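# Seat the upright loose cup on the empty plug

## Task

Take the loose cup whose open, wide end faces up, turn it so the wide end faces down, and push it fully onto the bare plug of the fixture that has no cup. Do not disturb the cups already on the other fixtures, and release the cup at the end.

## Robot and tools

Robot: two arms, left_arm and right_arm, each ending in a parallel two-finger gripper. There is one shared scene frame, in metres. Its origin lies on the table surface midway between the arms. +x points out over the table, +z points up, and left_arm sits on the +y side. The arm names do not describe which side of an image they appear on. Each gripper has its own axes: the fingers extend along its +z, and they open and close along its y. The reported end_effector_position is the point between the finger pads, roughly 1 cm short of the fingertips. Quaternions are always written w first (qw, qx, qy, qz).

Row format: every command row has 16 numbers. The first 8 belong to left_arm and the next 8 to right_arm, each as x, y, z, qw, qx, qy, qz, opening. x, y, z is an absolute target position for that gripper in the scene frame, in metres. The quaternion is an absolute target orientation in the same frame. Together they form a pose, not an offset. Opening runs from -1 (closed) to +1 (fully open, 0.094 m). Both arms must be filled in even if only one moves. To keep an arm still, repeat the exact pose from the last result taken before it was meant to stay, plus the opening it should keep. To keep an orientation, resend the same quaternion each time rather than copying a drifted reported one.

execute_actions(actions): a list of up to 15 actions, run in sequence. Each action is a table of 1 to 15 rows. Each row lasts one control step of 1/30 s, and an action always lasts 15 steps, so a short table repeats its final row. An empty list simply returns the current state and images. A target more than 0.6 m from the gripper's position at the start of that action, along any of the gripper's own axes, makes that action refused for both arms. If any action is malformed, or the first one fails that distance test against the last reported state, nothing runs.

move(target, speed, blocking): target is one 16-number row as above, an absolute pose per arm. Each gripper travels in a straight line toward it, rotating the shorter way. All arms finish together, taking 0.5 to 10 s; longer paths stop early at 10 s. speed is the path's top speed in m/s, 0.002 to 0.5 (default 0.25), and rotation is capped at twice that in rad/s. Paths do not avoid obstacles or the other arm. Grippers lag, may wander, and may exceed the speed, especially near full reach. Faster contact and aiming further beyond the contact point both press harder. The opening is applied when the move begins. With blocking=false the reply comes after 0.5 s while motion continues. Until a result shows the move has ended, other moves and execute_actions are refused, so use wait or stop first. The result adds a "move:" line giving the ending (done, off_target, moving, held, fault) and any limits that applied, plus each gripper's distance to its target. If only one arm is named, the other finished at rest near its pose. held means a check stopped that arm's final step. limits=paced means the sent pose was clipped. limits=held means some steps were blocked, after which the arm may jump faster than speed.

wait(seconds): 0 to 10 s; the arms keep their last commands. A running move continues, and the wait returns early if the move ends. stop(): brakes a running move to rest. It needs some stopping distance, more at high speed, and the fingers keep moving. zoom_image(camera, region): an enlarged crop of a camera's latest image. region is [x0, y0, x1, y1] in pixels from the top-left, at most 504 by 504. finished_scene(scene): pass the current scene's number. This is final and reports whether the goal was met, so the cup must be seated and released and remain so.

Control behaviour: at every step the command is clipped to within 70 mm and 16 degrees of the measured pose. Damped inverse kinematics then favours position over orientation. Distant targets may need several actions, and after an action an arm only continues to its last clipped pose. Expect final positions about a centimetre or more off, usually too low. Reported hand positions get less accurate at long reach. Elbows stop just short of straight. Joint limits (rad), base to hand: waist -2.618 to 3.054, shoulder 0 to 3.142, elbow 0 to 3.142, wrist pitch -1.571 to 1.571, wrist yaw -1.571 to 1.571, wrist roll -2.094 to 2.094.

Results: the state line shows each gripper's position and quaternion. "Hand target" lines show the pose the controller is now steering toward. grip_measured is the finger opening on the command scale, and the last joint value gives the opening in metres; readings may be off by about 1 mm, with a fixed bias per gripper. To hold something, command about 0.03 below grip_measured; a smaller gap gives a gentler grip. Finger force is capped near 50 to 62 N per pad, less on very thin parts, with a brief spike on first contact. A "pose unreachable" line means the clearance check altered or blocked that arm's command. A FAULT line means an arm was stopped. MOTOR HOT appears from 75 °C while holding loads. At 90 °C that arm halts for 10 s. At 100 °C it goes limp and drops what it holds; these stops show as OVER-TEMPERATURE FAULT.

Cameras: cam_head_left, cam_head_right, cam_high, cam_low (504x504) and cam_left_wrist, cam_right_wrist (616x616 fisheye), given in that order. Calibration (K, distortion, T_world_to_cam) is supplied and may be off by a few degrees and millimetres.

Avoid: dropping or knocking anything off the table, which fails the task; arms colliding or pressing each other; slamming, hard hits and strong pushes. Brief external tugs on held parts or pushes on loose objects can happen, so grip firmly.

Each tool is called after "Request:" by a JSON object that holds its "fn" and its "kwargs".

## Session

I'll start by looking at the scene's current state.

Request:
{"fn": "execute_actions", "kwargs": {"actions": []}}

Scene clock: 0.00 s.
left_arm: end_effector_position=(+0.1514, +0.5389, +0.2109) grip_measured=+1.000 end_effector_quat_wxyz=(-0.155, +0.875, -0.379, +0.257) | right_arm: end_effector_position=(+0.2601, +0.1748, +0.2375) grip_measured=+1.000 end_effector_quat_wxyz=(-0.402, +0.640, -0.592, -0.280)
Joint positions: left_arm=[ 1.653  1.398  1.35  -1.412  0.6   -0.813  0.094] | right_arm=[ 1.107  2.014  1.823 -0.398 -0.358 -0.447  0.094]
Joint velocities: left_arm=[-0.002  0.007  0.007  0.007  0.022 -0.037  0.   ] | right_arm=[ 0.002  0.002  0.002 -0.007  0.022 -0.037  0.   ]
Hand target (left_arm): +0.152, +0.540, +0.215; -0.165, +0.872, -0.384, +0.255
Hand target (right_arm): +0.259, +0.174, +0.248; -0.409, +0.639, -0.587, -0.283

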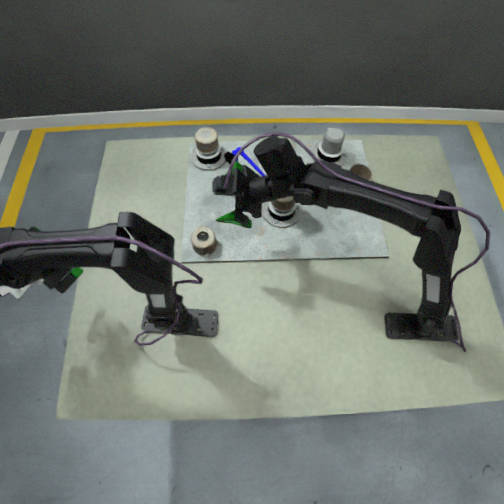

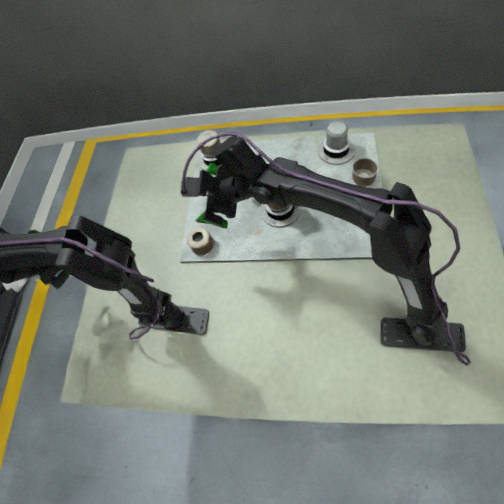

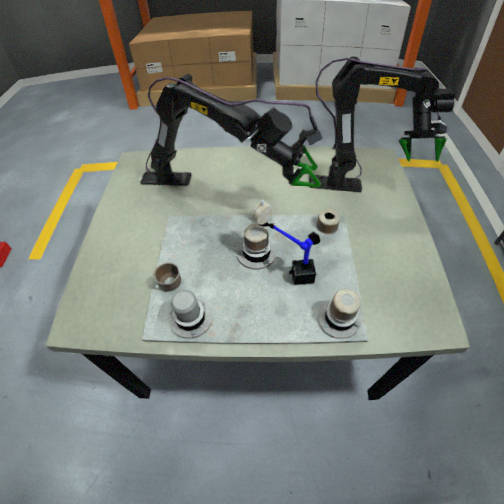

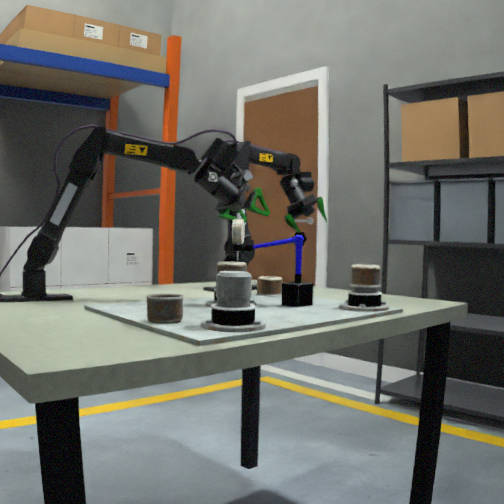

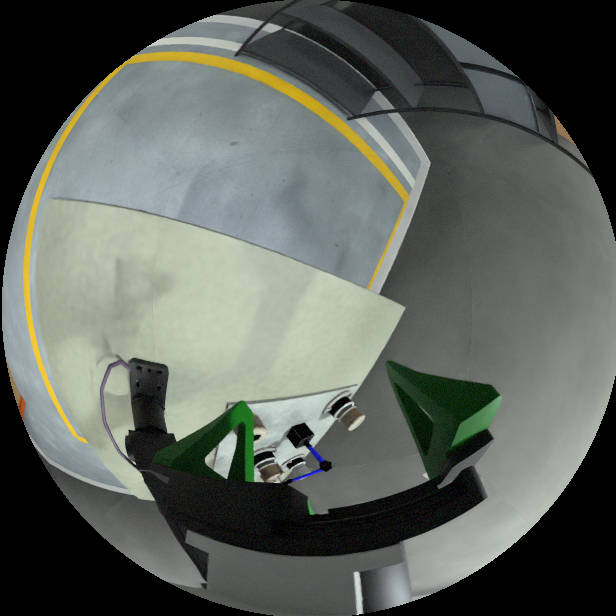

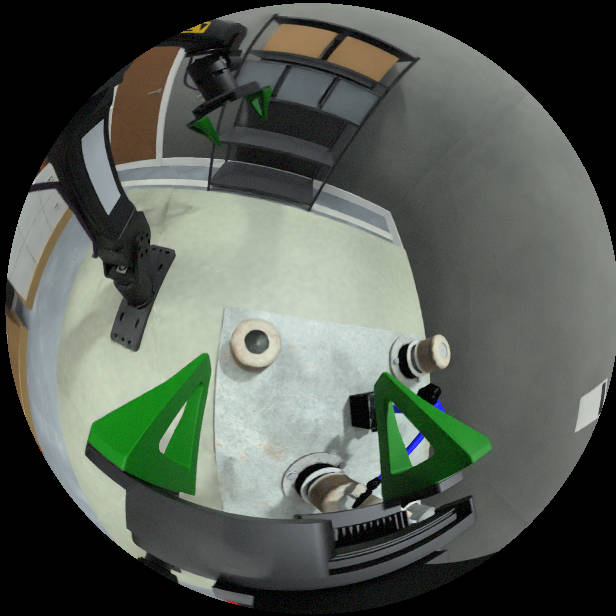

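Request:
{"fn": "zoom_image", "kwargs": {"camera": "cam_high", "region": [130, 190, 380, 350]}}

Request:
{"fn": "zoom_image", "kwargs": {"camera": "cam_low", "region": [80, 200, 420, 350]}}

Request:
{"fn": "zoom_image", "kwargs": {"camera": "cam_head_right", "region": [170, 110, 400, 270]}}

Request:
{"fn": "zoom_image", "kwargs": {"camera": "cam_head_left", "region": [170, 110, 400, 270]}}

Region (130, 190, 380, 350) of cam_high's 504x504 image, scaled by 2.016, with more detail than that image has; it fills the top 323 rows of this view, and the rest is white.

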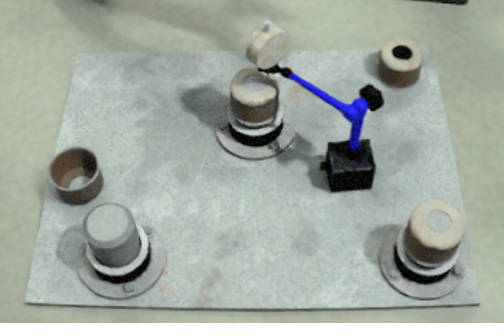

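Region (80, 200, 420, 350) of cam_low's 504x504 image, scaled by 1.482, with more detail than that image has; it fills the top 222 rows of this view, and the rest is white.

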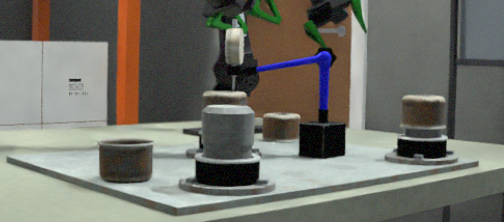

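Region (170, 110, 400, 270) of cam_head_right's 504x504 image, scaled by 2.191, with more detail than that image has; it fills the top 351 rows of this view, and the rest is white.

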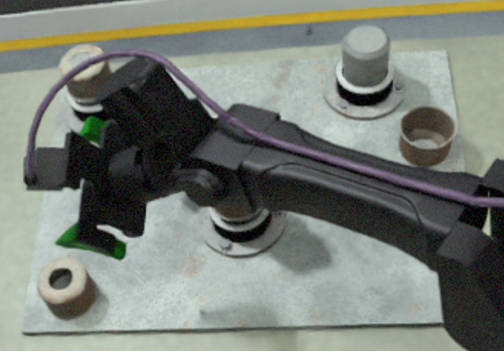

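Region (170, 110, 400, 270) of cam_head_left's 504x504 image, scaled by 2.191, with more detail than that image has; it fills the top 351 rows of this view, and the rest is white.

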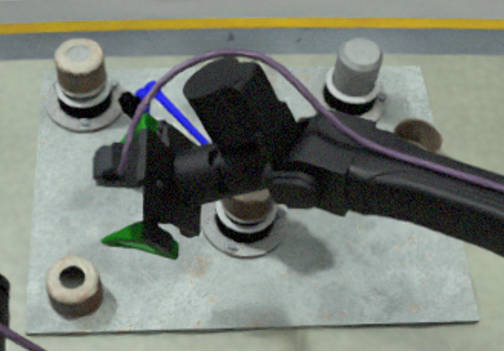

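Request:
{"fn": "zoom_image", "kwargs": {"camera": "cam_high", "region": [140, 250, 240, 350]}}

Request:
{"fn": "zoom_image", "kwargs": {"camera": "cam_head_right", "region": [300, 110, 400, 210]}}

Request:
{"fn": "zoom_image", "kwargs": {"camera": "cam_low", "region": [130, 250, 290, 350]}}

Region (140, 250, 240, 350) of cam_high's 504x504 image, scaled by 5.040, with more detail than that image has.

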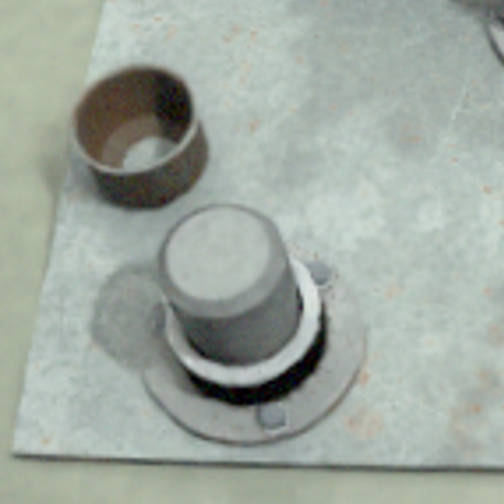

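Region (300, 110, 400, 210) of cam_head_right's 504x504 image, scaled by 5.040, with more detail than that image has.

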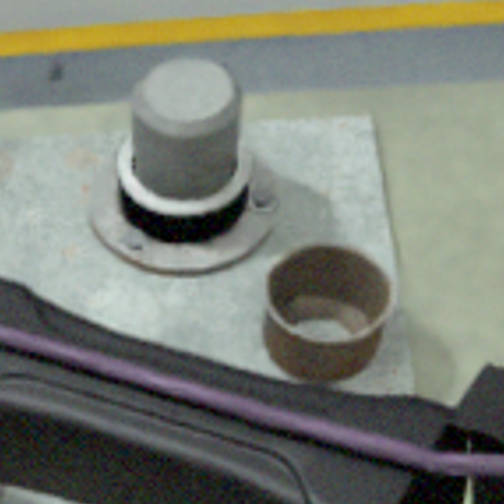

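Region (130, 250, 290, 350) of cam_low's 504x504 image, scaled by 3.150, with more detail than that image has; it fills the top 315 rows of this view, and the rest is white.

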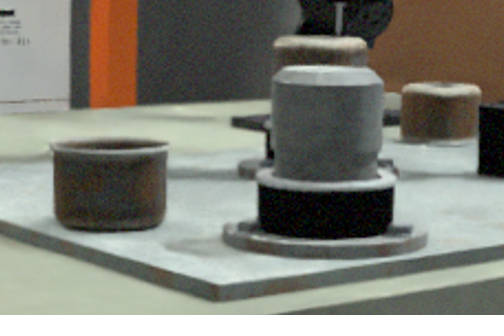

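Request:
{"fn": "zoom_image", "kwargs": {"camera": "cam_high", "region": [380, 60, 480, 180]}}

Request:
{"fn": "zoom_image", "kwargs": {"camera": "cam_low", "region": [180, 130, 340, 270]}}

Request:
{"fn": "zoom_image", "kwargs": {"camera": "cam_high", "region": [230, 90, 350, 210]}}

Region (380, 60, 480, 180) of cam_high's 504x504 image, scaled by 4.200, with more detail than that image has.

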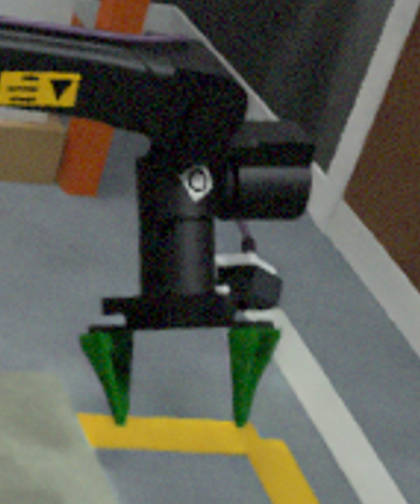

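Region (180, 130, 340, 270) of cam_low's 504x504 image, scaled by 3.150, with more detail than that image has; it fills the top 441 rows of this view, and the rest is white.

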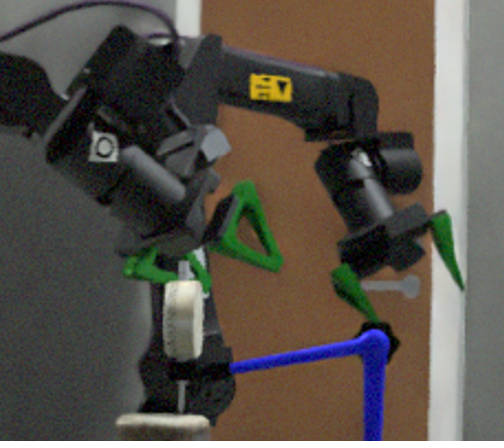

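Region (230, 90, 350, 210) of cam_high's 504x504 image, scaled by 4.200, with more detail than that image has.

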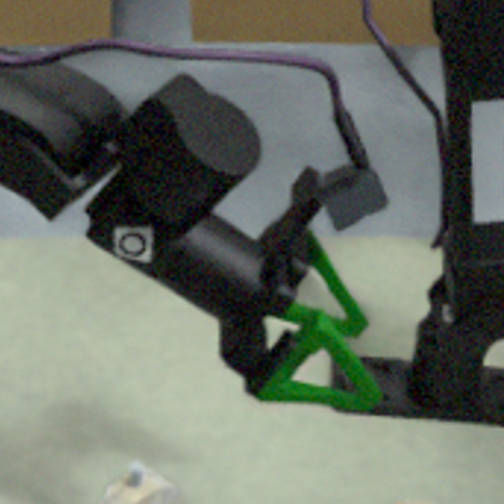

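Request:
{"fn": "move", "kwargs": {"target": [0.1514, 0.5389, 0.2109, -0.155, 0.875, -0.379, 0.257, 1, 0.26, 0.15, 0.34, -0.402, 0.640, -0.592, -0.280, 1], "speed": 0.3}}

Scene clock: 25.20 s.
left_arm: end_effector_position=(+0.1514, +0.5389, +0.2109) grip_measured=+1.000 end_effector_quat_wxyz=(-0.155, +0.876, -0.379, +0.257) | right_arm: end_effector_position=(+0.2610, +0.1519, +0.3229) grip_measured=+1.000 end_effector_quat_wxyz=(-0.391, +0.640, -0.602, -0.274)
Joint positions: left_arm=[ 1.653  1.398  1.35  -1.412  0.6   -0.814  0.094] | right_arm=[ 1.08   2.053  2.258 -0.829 -0.369 -0.458  0.094]
Joint velocities: left_arm=[-0.007 -0.017 -0.002 -0.022 -0.007 -0.007  0.   ] | right_arm=[-0.007  0.002 -0.007 -0.051 -0.022 -0.066  0.   ]
Hand target (left_arm): +0.151, +0.539, +0.211; -0.155, +0.875, -0.379, +0.257
Hand target (right_arm): +0.260, +0.149, +0.340; -0.403, +0.640, -0.592, -0.280
Off the commanded pose (left_arm): 0.000 m, 0 deg.
Off the commanded pose (right_arm): 0.017 m, 2 deg.
move: off_target (right_arm)
camera_calibration (this result's frames):
cam_left_wrist: T_world_to_cam=[[0.730479, 0.380326, 0.567232, -0.429391], [0.127496, -0.891923, 0.433841, 0.423517], [0.670928, -0.244592, -0.700021, 0.293131], [0, 0, 0, 1]] pos_world=[0.0629949, 0.612751, 0.265023]
cam_right_wrist: T_world_to_cam=[[0.927278, 0.0213713, 0.373762, -0.372692], [0.172234, -0.910792, -0.375224, 0.255703], [0.332401, 0.412312, -0.848239, 0.222045], [0, 0, 0, 1]] pos_world=[0.22774, 0.149305, 0.423591]

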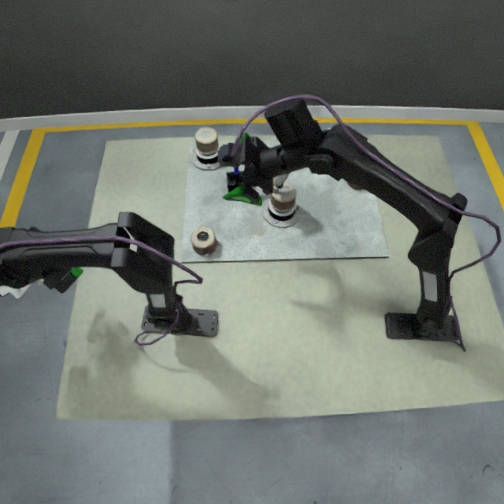

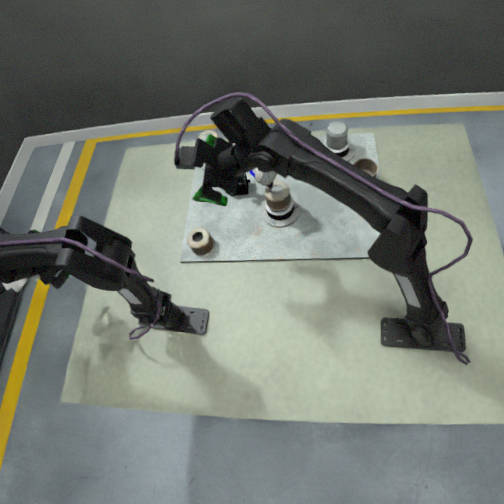

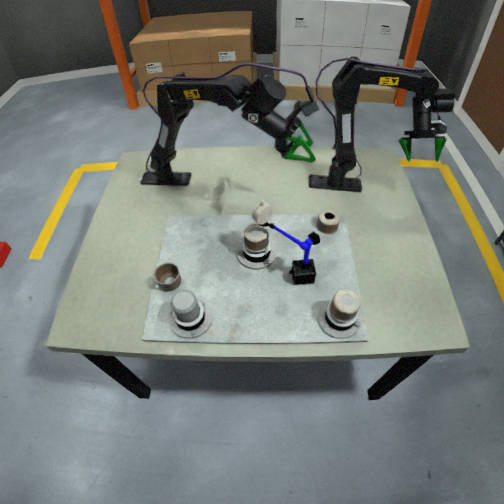

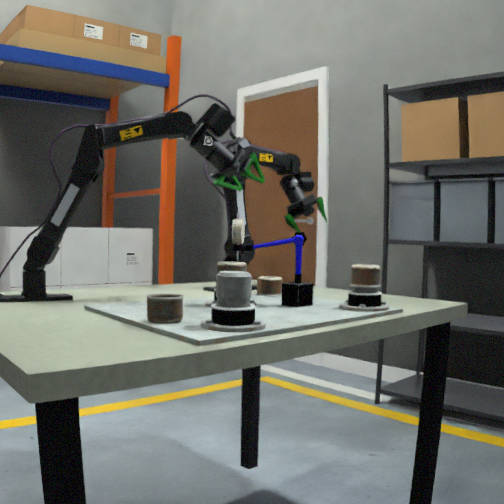

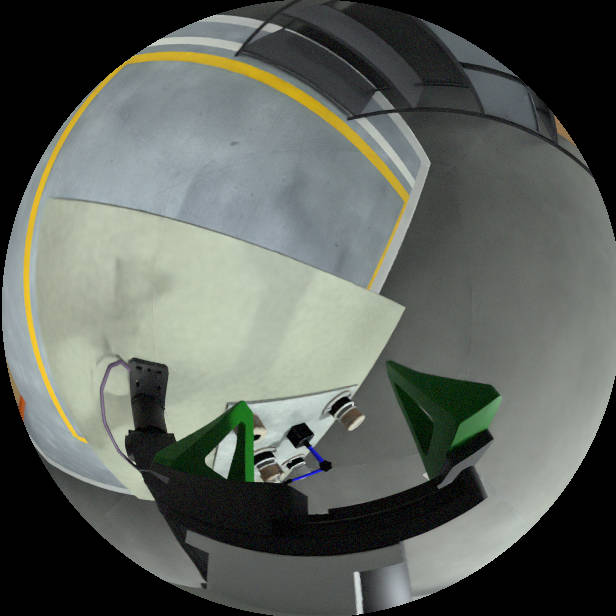

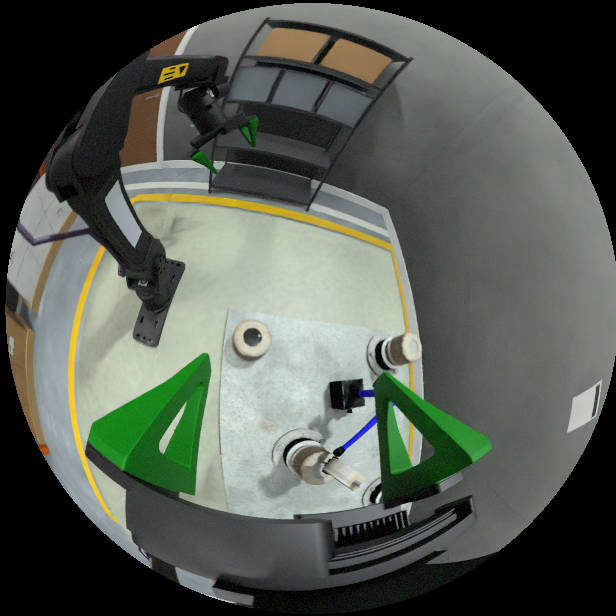

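Request:
{"fn": "move", "kwargs": {"target": [0.1514, 0.5389, 0.2109, -0.155, 0.875, -0.379, 0.257, 1, 0.48, -0.235, 0.24, 0, -0.132, 0.991, 0, 1], "speed": 0.3}}

Scene clock: 29.40 s.
left_arm: end_effector_position=(+0.1514, +0.5389, +0.2109) grip_measured=+1.000 end_effector_quat_wxyz=(-0.155, +0.876, -0.378, +0.257) | right_arm: end_effector_position=(+0.4855, -0.2295, +0.2296) grip_measured=+1.000 end_effector_quat_wxyz=(+0.189, -0.132, +0.973, +0.035)
Joint positions: left_arm=[ 1.653  1.398  1.35  -1.412  0.6   -0.815  0.094] | right_arm=[ 0.333  2.312  2.691 -1.564 -0.03  -0.027  0.094]
Joint velocities: left_arm=[-0.002 -0.012 -0.007  0.037 -0.095 -0.037  0.   ] | right_arm=[-0.007  0.002 -0.002 -0.066  0.051  0.022  0.   ]
Hand target (left_arm): +0.151, +0.539, +0.211; -0.155, +0.875, -0.379, +0.257
Hand target (right_arm): +0.486, -0.229, +0.239; +0.202, -0.128, +0.971, +0.031
Off the commanded pose (left_arm): 0.000 m, 0 deg.
Off the commanded pose (right_arm): 0.013 m, 22 deg; orientation clipped at the last step of the last action.
joint sent to its limit (right arm) — the command would take joint 4 (wrist pitch) past its lower limit, so that joint was sent only as far as its limit.
move: off_target (right_arm); limits=paced
camera_calibration (this result's frames):
cam_left_wrist: T_world_to_cam=[[0.730072, 0.38138, 0.567049, -0.429859], [0.128295, -0.891521, 0.434431, 0.423055], [0.671219, -0.244417, -0.699804, 0.292946], [0, 0, 0, 1]] pos_world=[0.0629209, 0.612703, 0.264967]
cam_right_wrist: T_world_to_cam=[[0.416919, -0.899765, 0.128849, -0.445236], [-0.90273, -0.393341, 0.174244, 0.349126], [-0.106097, -0.188962, -0.976236, 0.32974], [0, 0, 0, 1]] pos_world=[0.535779, -0.200974, 0.31844]

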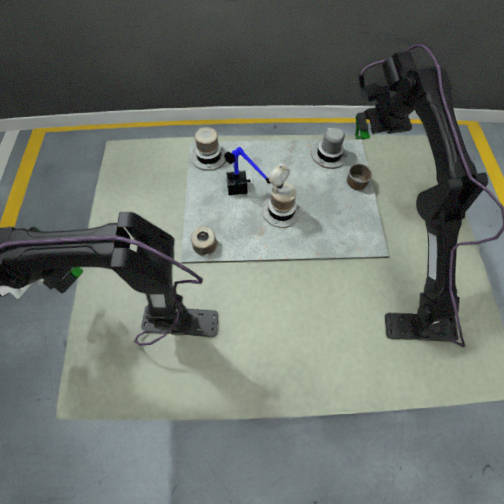

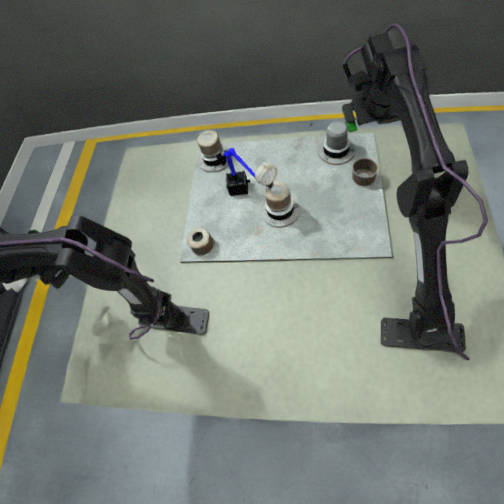

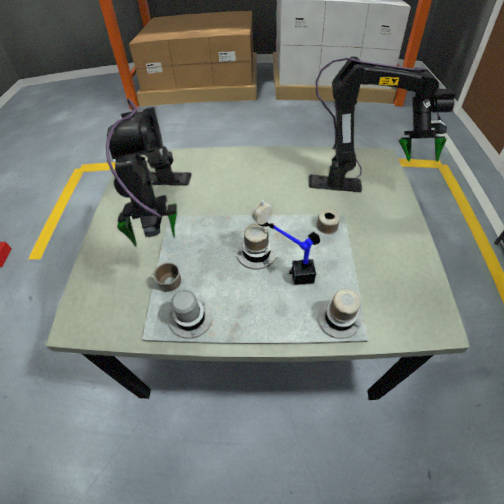

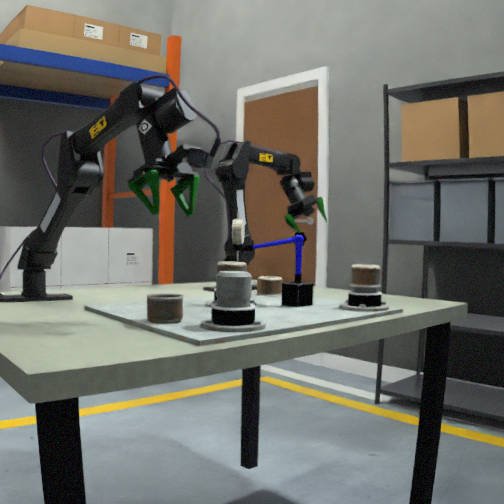

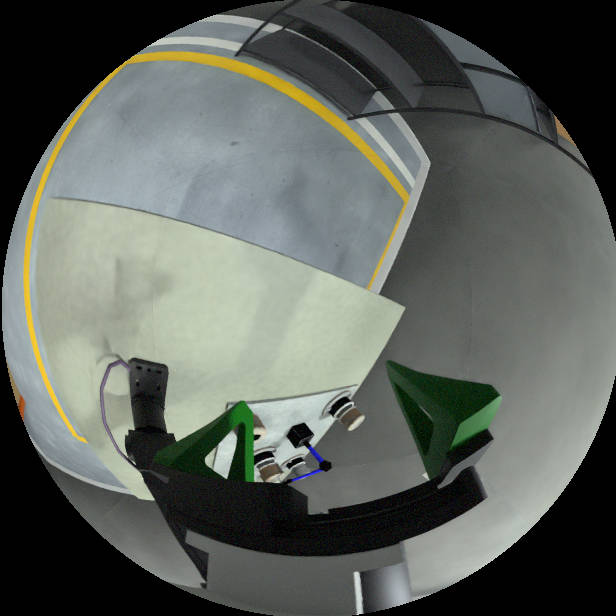

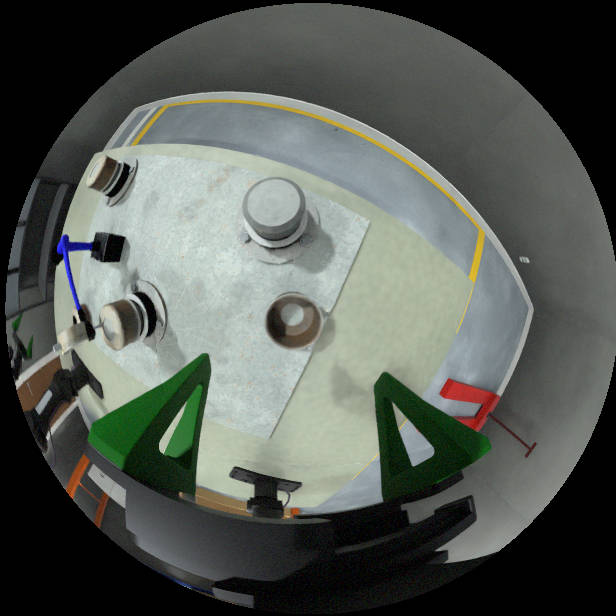

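Request:
{"fn": "zoom_image", "kwargs": {"camera": "cam_right_wrist", "region": [200, 150, 400, 370]}}

Request:
{"fn": "zoom_image", "kwargs": {"camera": "cam_head_left", "region": [300, 110, 400, 210]}}

Region (200, 150, 400, 370) of cam_right_wrist's 616x616 image, scaled by 2.291, with more detail than that image has; it fills the left 458 columns of this view, and the rest is white.

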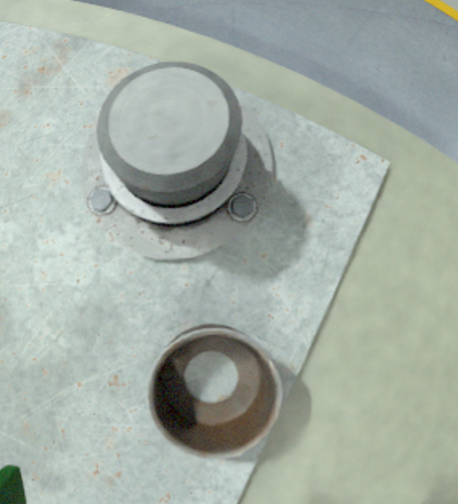

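Region (300, 110, 400, 210) of cam_head_left's 504x504 image, scaled by 5.040, with more detail than that image has.

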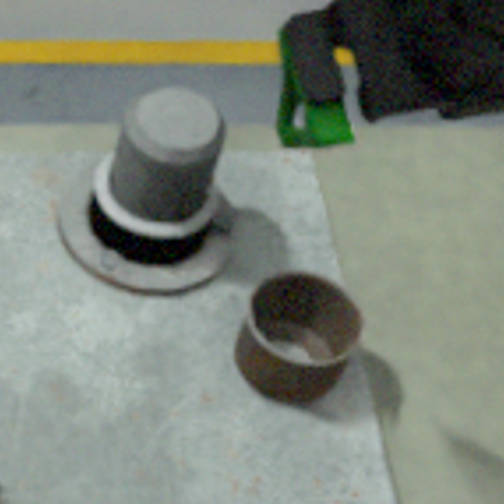

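Request:
{"fn": "move", "kwargs": {"target": [0.1514, 0.5389, 0.2109, -0.155, 0.875, -0.379, 0.257, 1, 0.466, -0.233, 0.13, 0.0868, 0.0868, 0.9924, -0.0076, 1], "speed": 0.2}}

Scene clock: 44.37 s.
left_arm: end_effector_position=(+0.1514, +0.5389, +0.2109) grip_measured=+1.000 end_effector_quat_wxyz=(-0.155, +0.876, -0.378, +0.257) | right_arm: end_effector_position=(+0.4675, -0.2344, +0.1323) grip_measured=+1.000 end_effector_quat_wxyz=(+0.083, +0.087, +0.993, -0.000)
Joint positions: left_arm=[ 1.653  1.398  1.35  -1.412  0.6   -0.815  0.094] | right_arm=[ 0.365  2.295  2.299 -1.418  0.058  0.438  0.094]
Joint velocities: left_arm=[-0.012 -0.012 -0.002  0.051 -0.051 -0.022  0.   ] | right_arm=[ 0.007 -0.017 -0.007 -0.022  0.022 -0.022  0.   ]
Hand target (left_arm): +0.151, +0.539, +0.211; -0.155, +0.875, -0.379, +0.257
Hand target (right_arm): +0.466, -0.233, +0.130; +0.085, +0.088, +0.992, -0.006
Off the commanded pose (left_arm): 0.000 m, 0 deg.
Off the commanded pose (right_arm): 0.003 m, 1 deg.
move: done
camera_calibration (this result's frames):
cam_left_wrist: T_world_to_cam=[[0.729936, 0.381731, 0.566987, -0.430014], [0.128561, -0.891387, 0.434628, 0.422901], [0.671316, -0.244358, -0.699731, 0.292884], [0, 0, 0, 1]] pos_world=[0.0628962, 0.612687, 0.264949]
cam_right_wrist: T_world_to_cam=[[0.0157467, -0.995448, 0.0939947, -0.259891], [-0.923491, 0.0215574, 0.383013, 0.427247], [-0.383296, -0.0928344, -0.918948, 0.376469], [0, 0, 0, 1]] pos_world=[0.54295, -0.232969, 0.206743]

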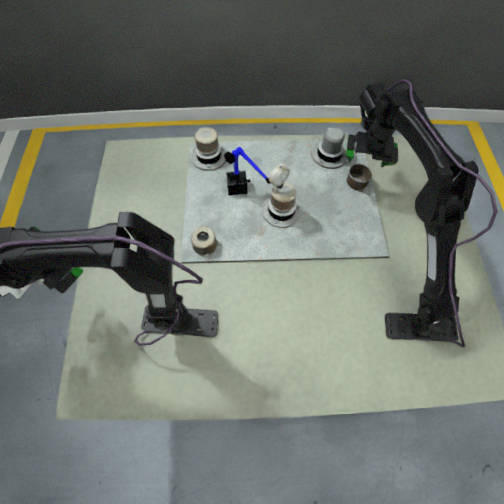

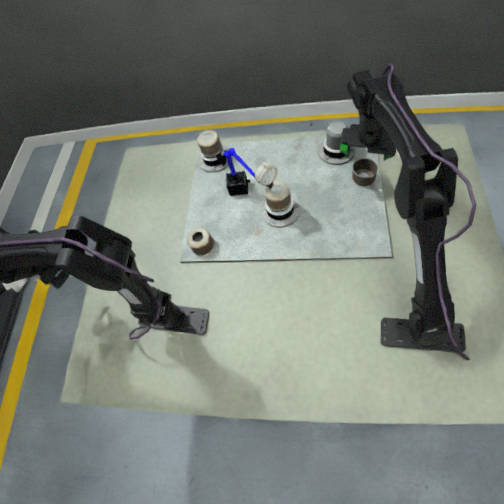

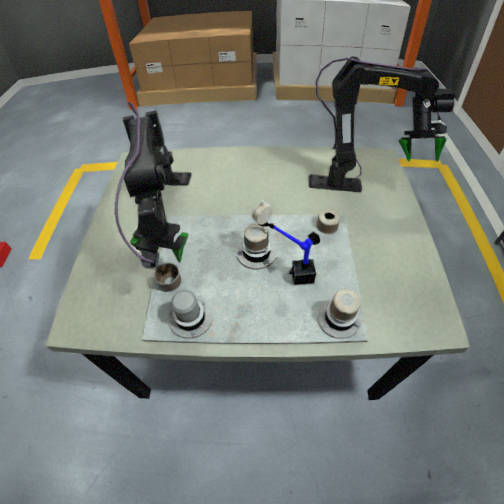

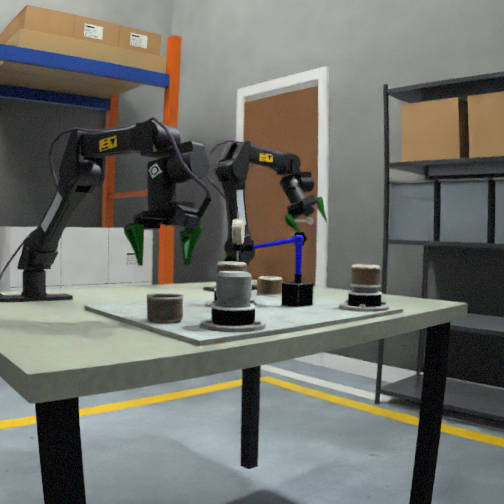

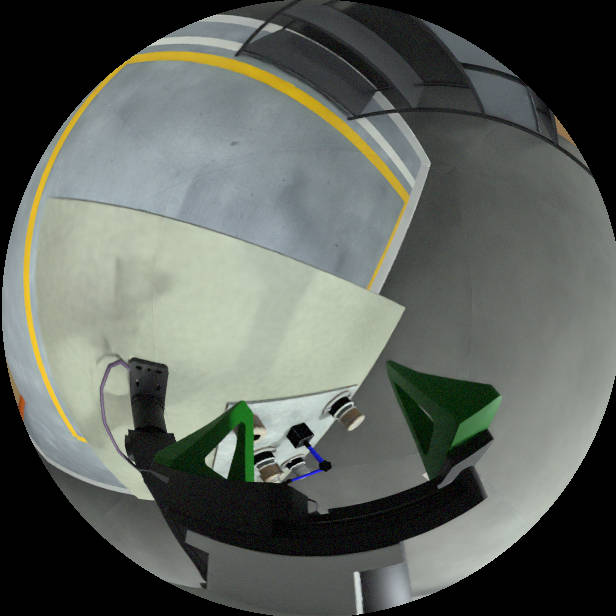

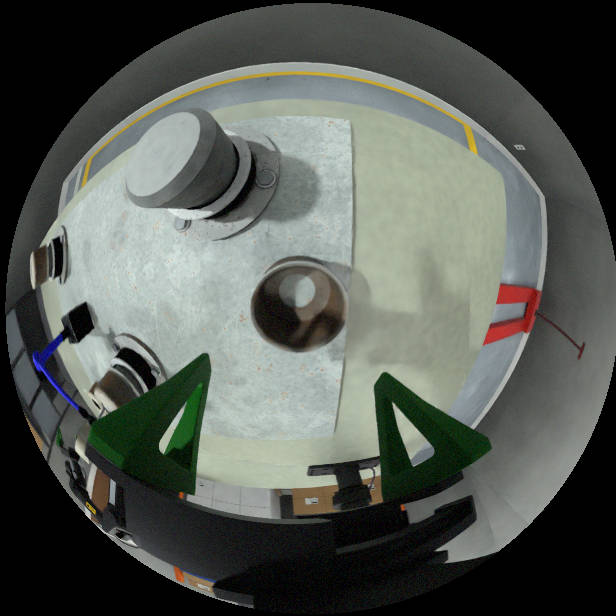

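Request:
{"fn": "zoom_image", "kwargs": {"camera": "cam_right_wrist", "region": [180, 230, 420, 430]}}

Region (180, 230, 420, 430) of cam_right_wrist's 616x616 image, scaled by 2.100, with more detail than that image has.

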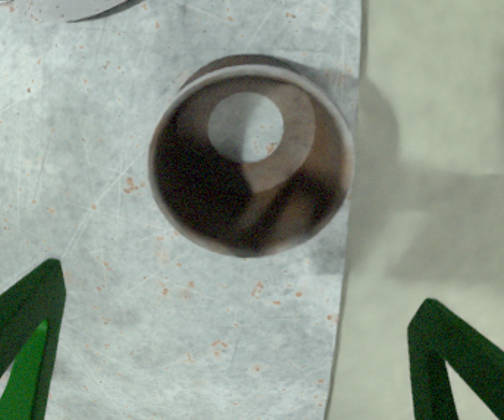

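Request:
{"fn": "move", "kwargs": {"target": [0.1514, 0.5389, 0.2109, -0.155, 0.875, -0.379, 0.257, 1, 0.481, -0.237, 0.038, 0.0868, 0.0868, 0.9924, -0.0076, 1], "speed": 0.1}}

Scene clock: 47.87 s.
left_arm: end_effector_position=(+0.1514, +0.5389, +0.2109) grip_measured=+1.000 end_effector_quat_wxyz=(-0.155, +0.876, -0.378, +0.257) | right_arm: end_effector_position=(+0.4804, -0.2311, +0.0382) grip_measured=+1.000 end_effector_quat_wxyz=(+0.082, +0.087, +0.993, -0.002)
Joint positions: left_arm=[ 1.653  1.398  1.35  -1.412  0.6   -0.816  0.094] | right_arm=[ 0.365  2.337  1.997 -1.078  0.06   0.438  0.094]
Joint velocities: left_arm=[-0.002 -0.002 -0.007 -0.007 -0.051 -0.037  0.   ] | right_arm=[-0.007 -0.007  0.007 -0.051 -0.066  0.007  0.   ]
Hand target (left_arm): +0.151, +0.539, +0.211; -0.155, +0.875, -0.379, +0.257
Hand target (right_arm): +0.482, -0.237, +0.038; +0.087, +0.087, +0.992, -0.008
Off the commanded pose (left_arm): 0.000 m, 0 deg.
Off the commanded pose (right_arm): 0.006 m, 1 deg.
move: done
camera_calibration (this result's frames):
cam_left_wrist: T_world_to_cam=[[0.729664, 0.382433, 0.566865, -0.430325], [0.129093, -0.891118, 0.435021, 0.422593], [0.67151, -0.244241, -0.699586, 0.292761], [0, 0, 0, 1]] pos_world=[0.0628469, 0.612655, 0.264911]
cam_right_wrist: T_world_to_cam=[[0.0163381, -0.99522, 0.0962833, -0.248254], [-0.92191, 0.0222831, 0.386763, 0.474378], [-0.38706, -0.0950835, -0.917139, 0.296489], [0, 0, 0, 1]] pos_world=[0.556149, -0.229447, 0.112353]

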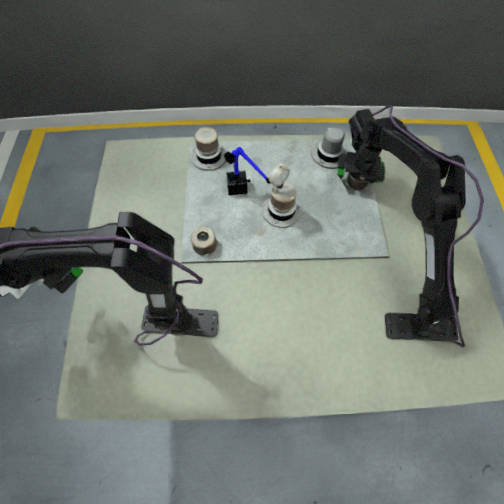

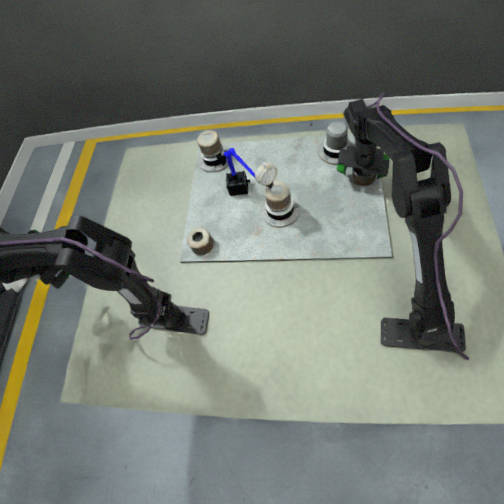

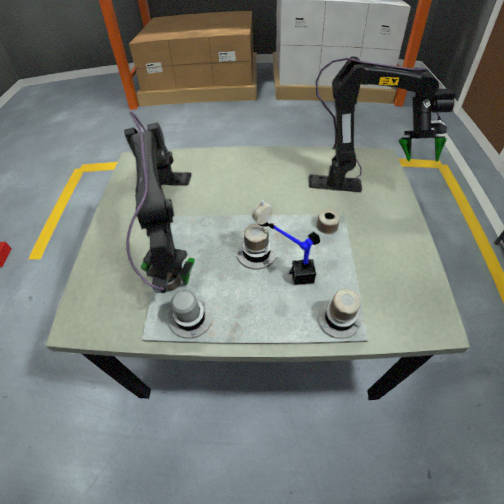

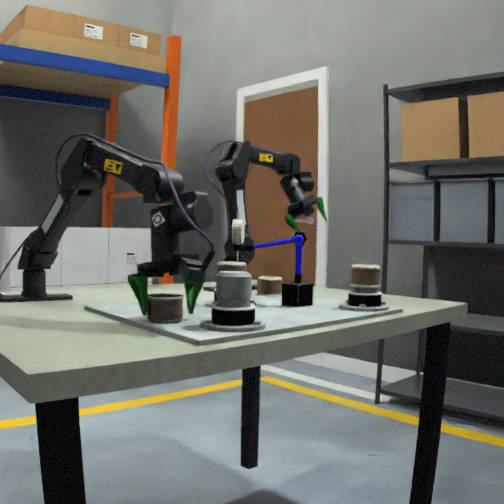

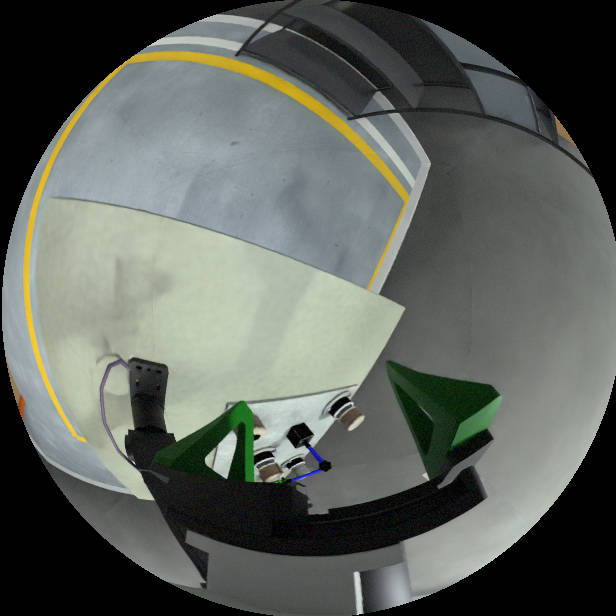

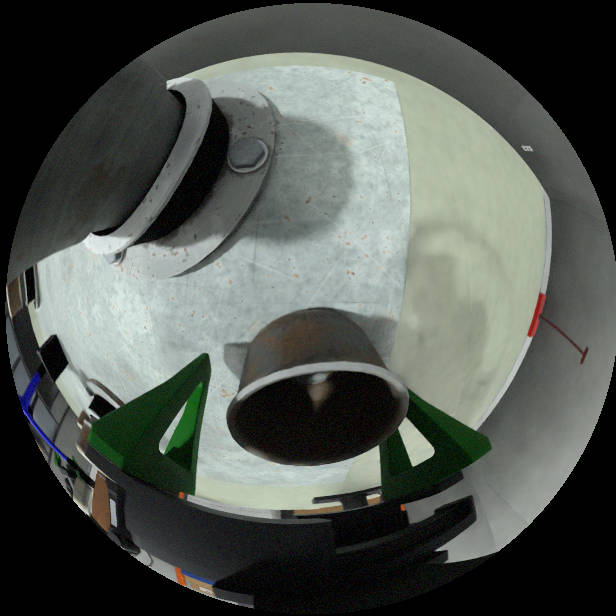

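Request:
{"fn": "move", "kwargs": {"target": [0.1514, 0.5389, 0.2109, -0.155, 0.875, -0.379, 0.257, 1, 0.481, -0.235, 0.038, 0.0868, 0.0868, 0.9924, -0.0076, 0.35], "speed": 0.05}}

Scene clock: 49.03 s.
left_arm: end_effector_position=(+0.1514, +0.5389, +0.2109) grip_measured=+1.000 end_effector_quat_wxyz=(-0.155, +0.876, -0.378, +0.257) | right_arm: end_effector_position=(+0.4807, -0.2316, +0.0379) grip_measured=+0.486 end_effector_quat_wxyz=(+0.082, +0.087, +0.993, -0.002)
Joint positions: left_arm=[ 1.653  1.398  1.35  -1.412  0.6   -0.816  0.094] | right_arm=[ 0.364  2.338  1.997 -1.077  0.06   0.438  0.07 ]
Joint velocities: left_arm=[ 0.007 -0.012  0.007 -0.037 -0.022 -0.037  0.   ] | right_arm=[ 0.007  0.017 -0.017 -0.007 -0.007  0.022 -0.001]
Hand target (left_arm): +0.151, +0.539, +0.211; -0.155, +0.875, -0.379, +0.257
Hand target (right_arm): +0.481, -0.235, +0.038; +0.086, +0.087, +0.992, -0.008
Off the commanded pose (left_arm): 0.000 m, 0 deg.
Off the commanded pose (right_arm): 0.003 m, 1 deg.
move: done
camera_calibration (this result's frames):
cam_left_wrist: T_world_to_cam=[[0.729528, 0.382784, 0.566804, -0.430481], [0.129359, -0.890984, 0.435217, 0.422438], [0.671607, -0.244182, -0.699514, 0.2927], [0, 0, 0, 1]] pos_world=[0.0628223, 0.612639, 0.264893]
cam_right_wrist: T_world_to_cam=[[0.0154089, -0.995173, 0.0969156, -0.248231], [-0.922109, 0.0233353, 0.386226, 0.475179], [-0.386623, -0.095318, -0.917299, 0.296037], [0, 0, 0, 1]] pos_world=[0.556446, -0.229904, 0.112086]

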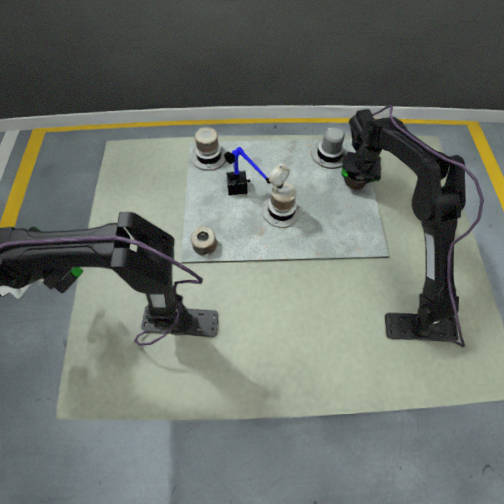

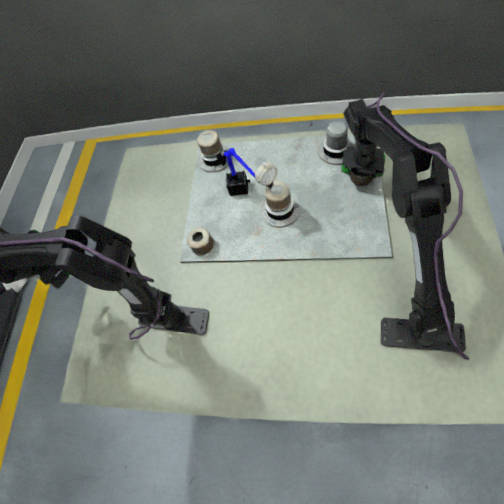

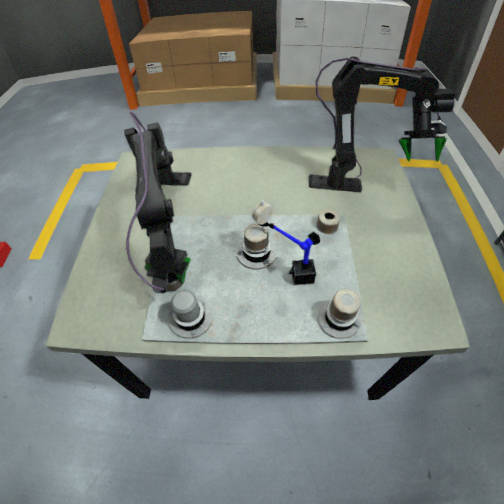

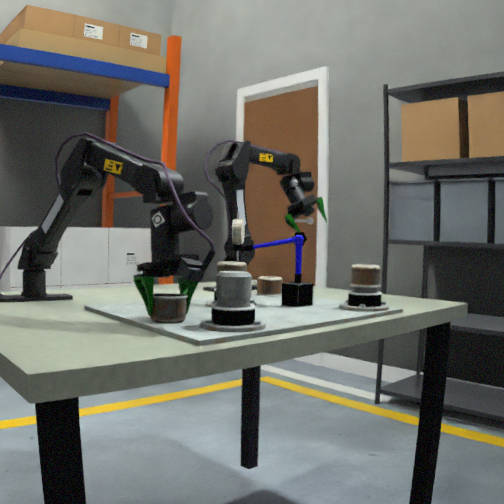

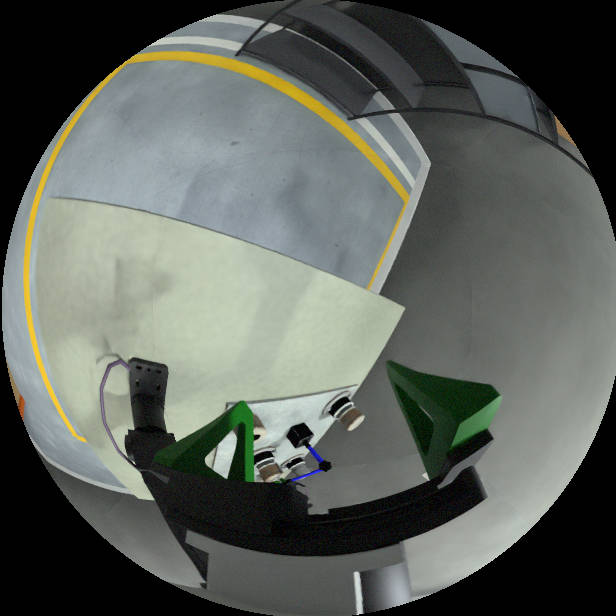

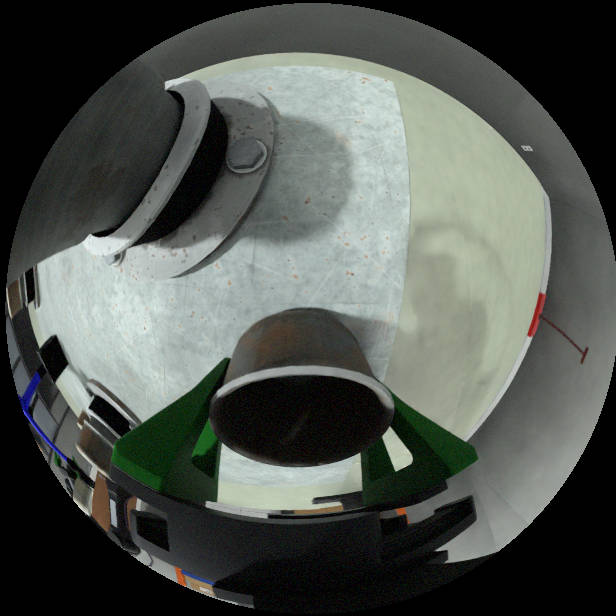

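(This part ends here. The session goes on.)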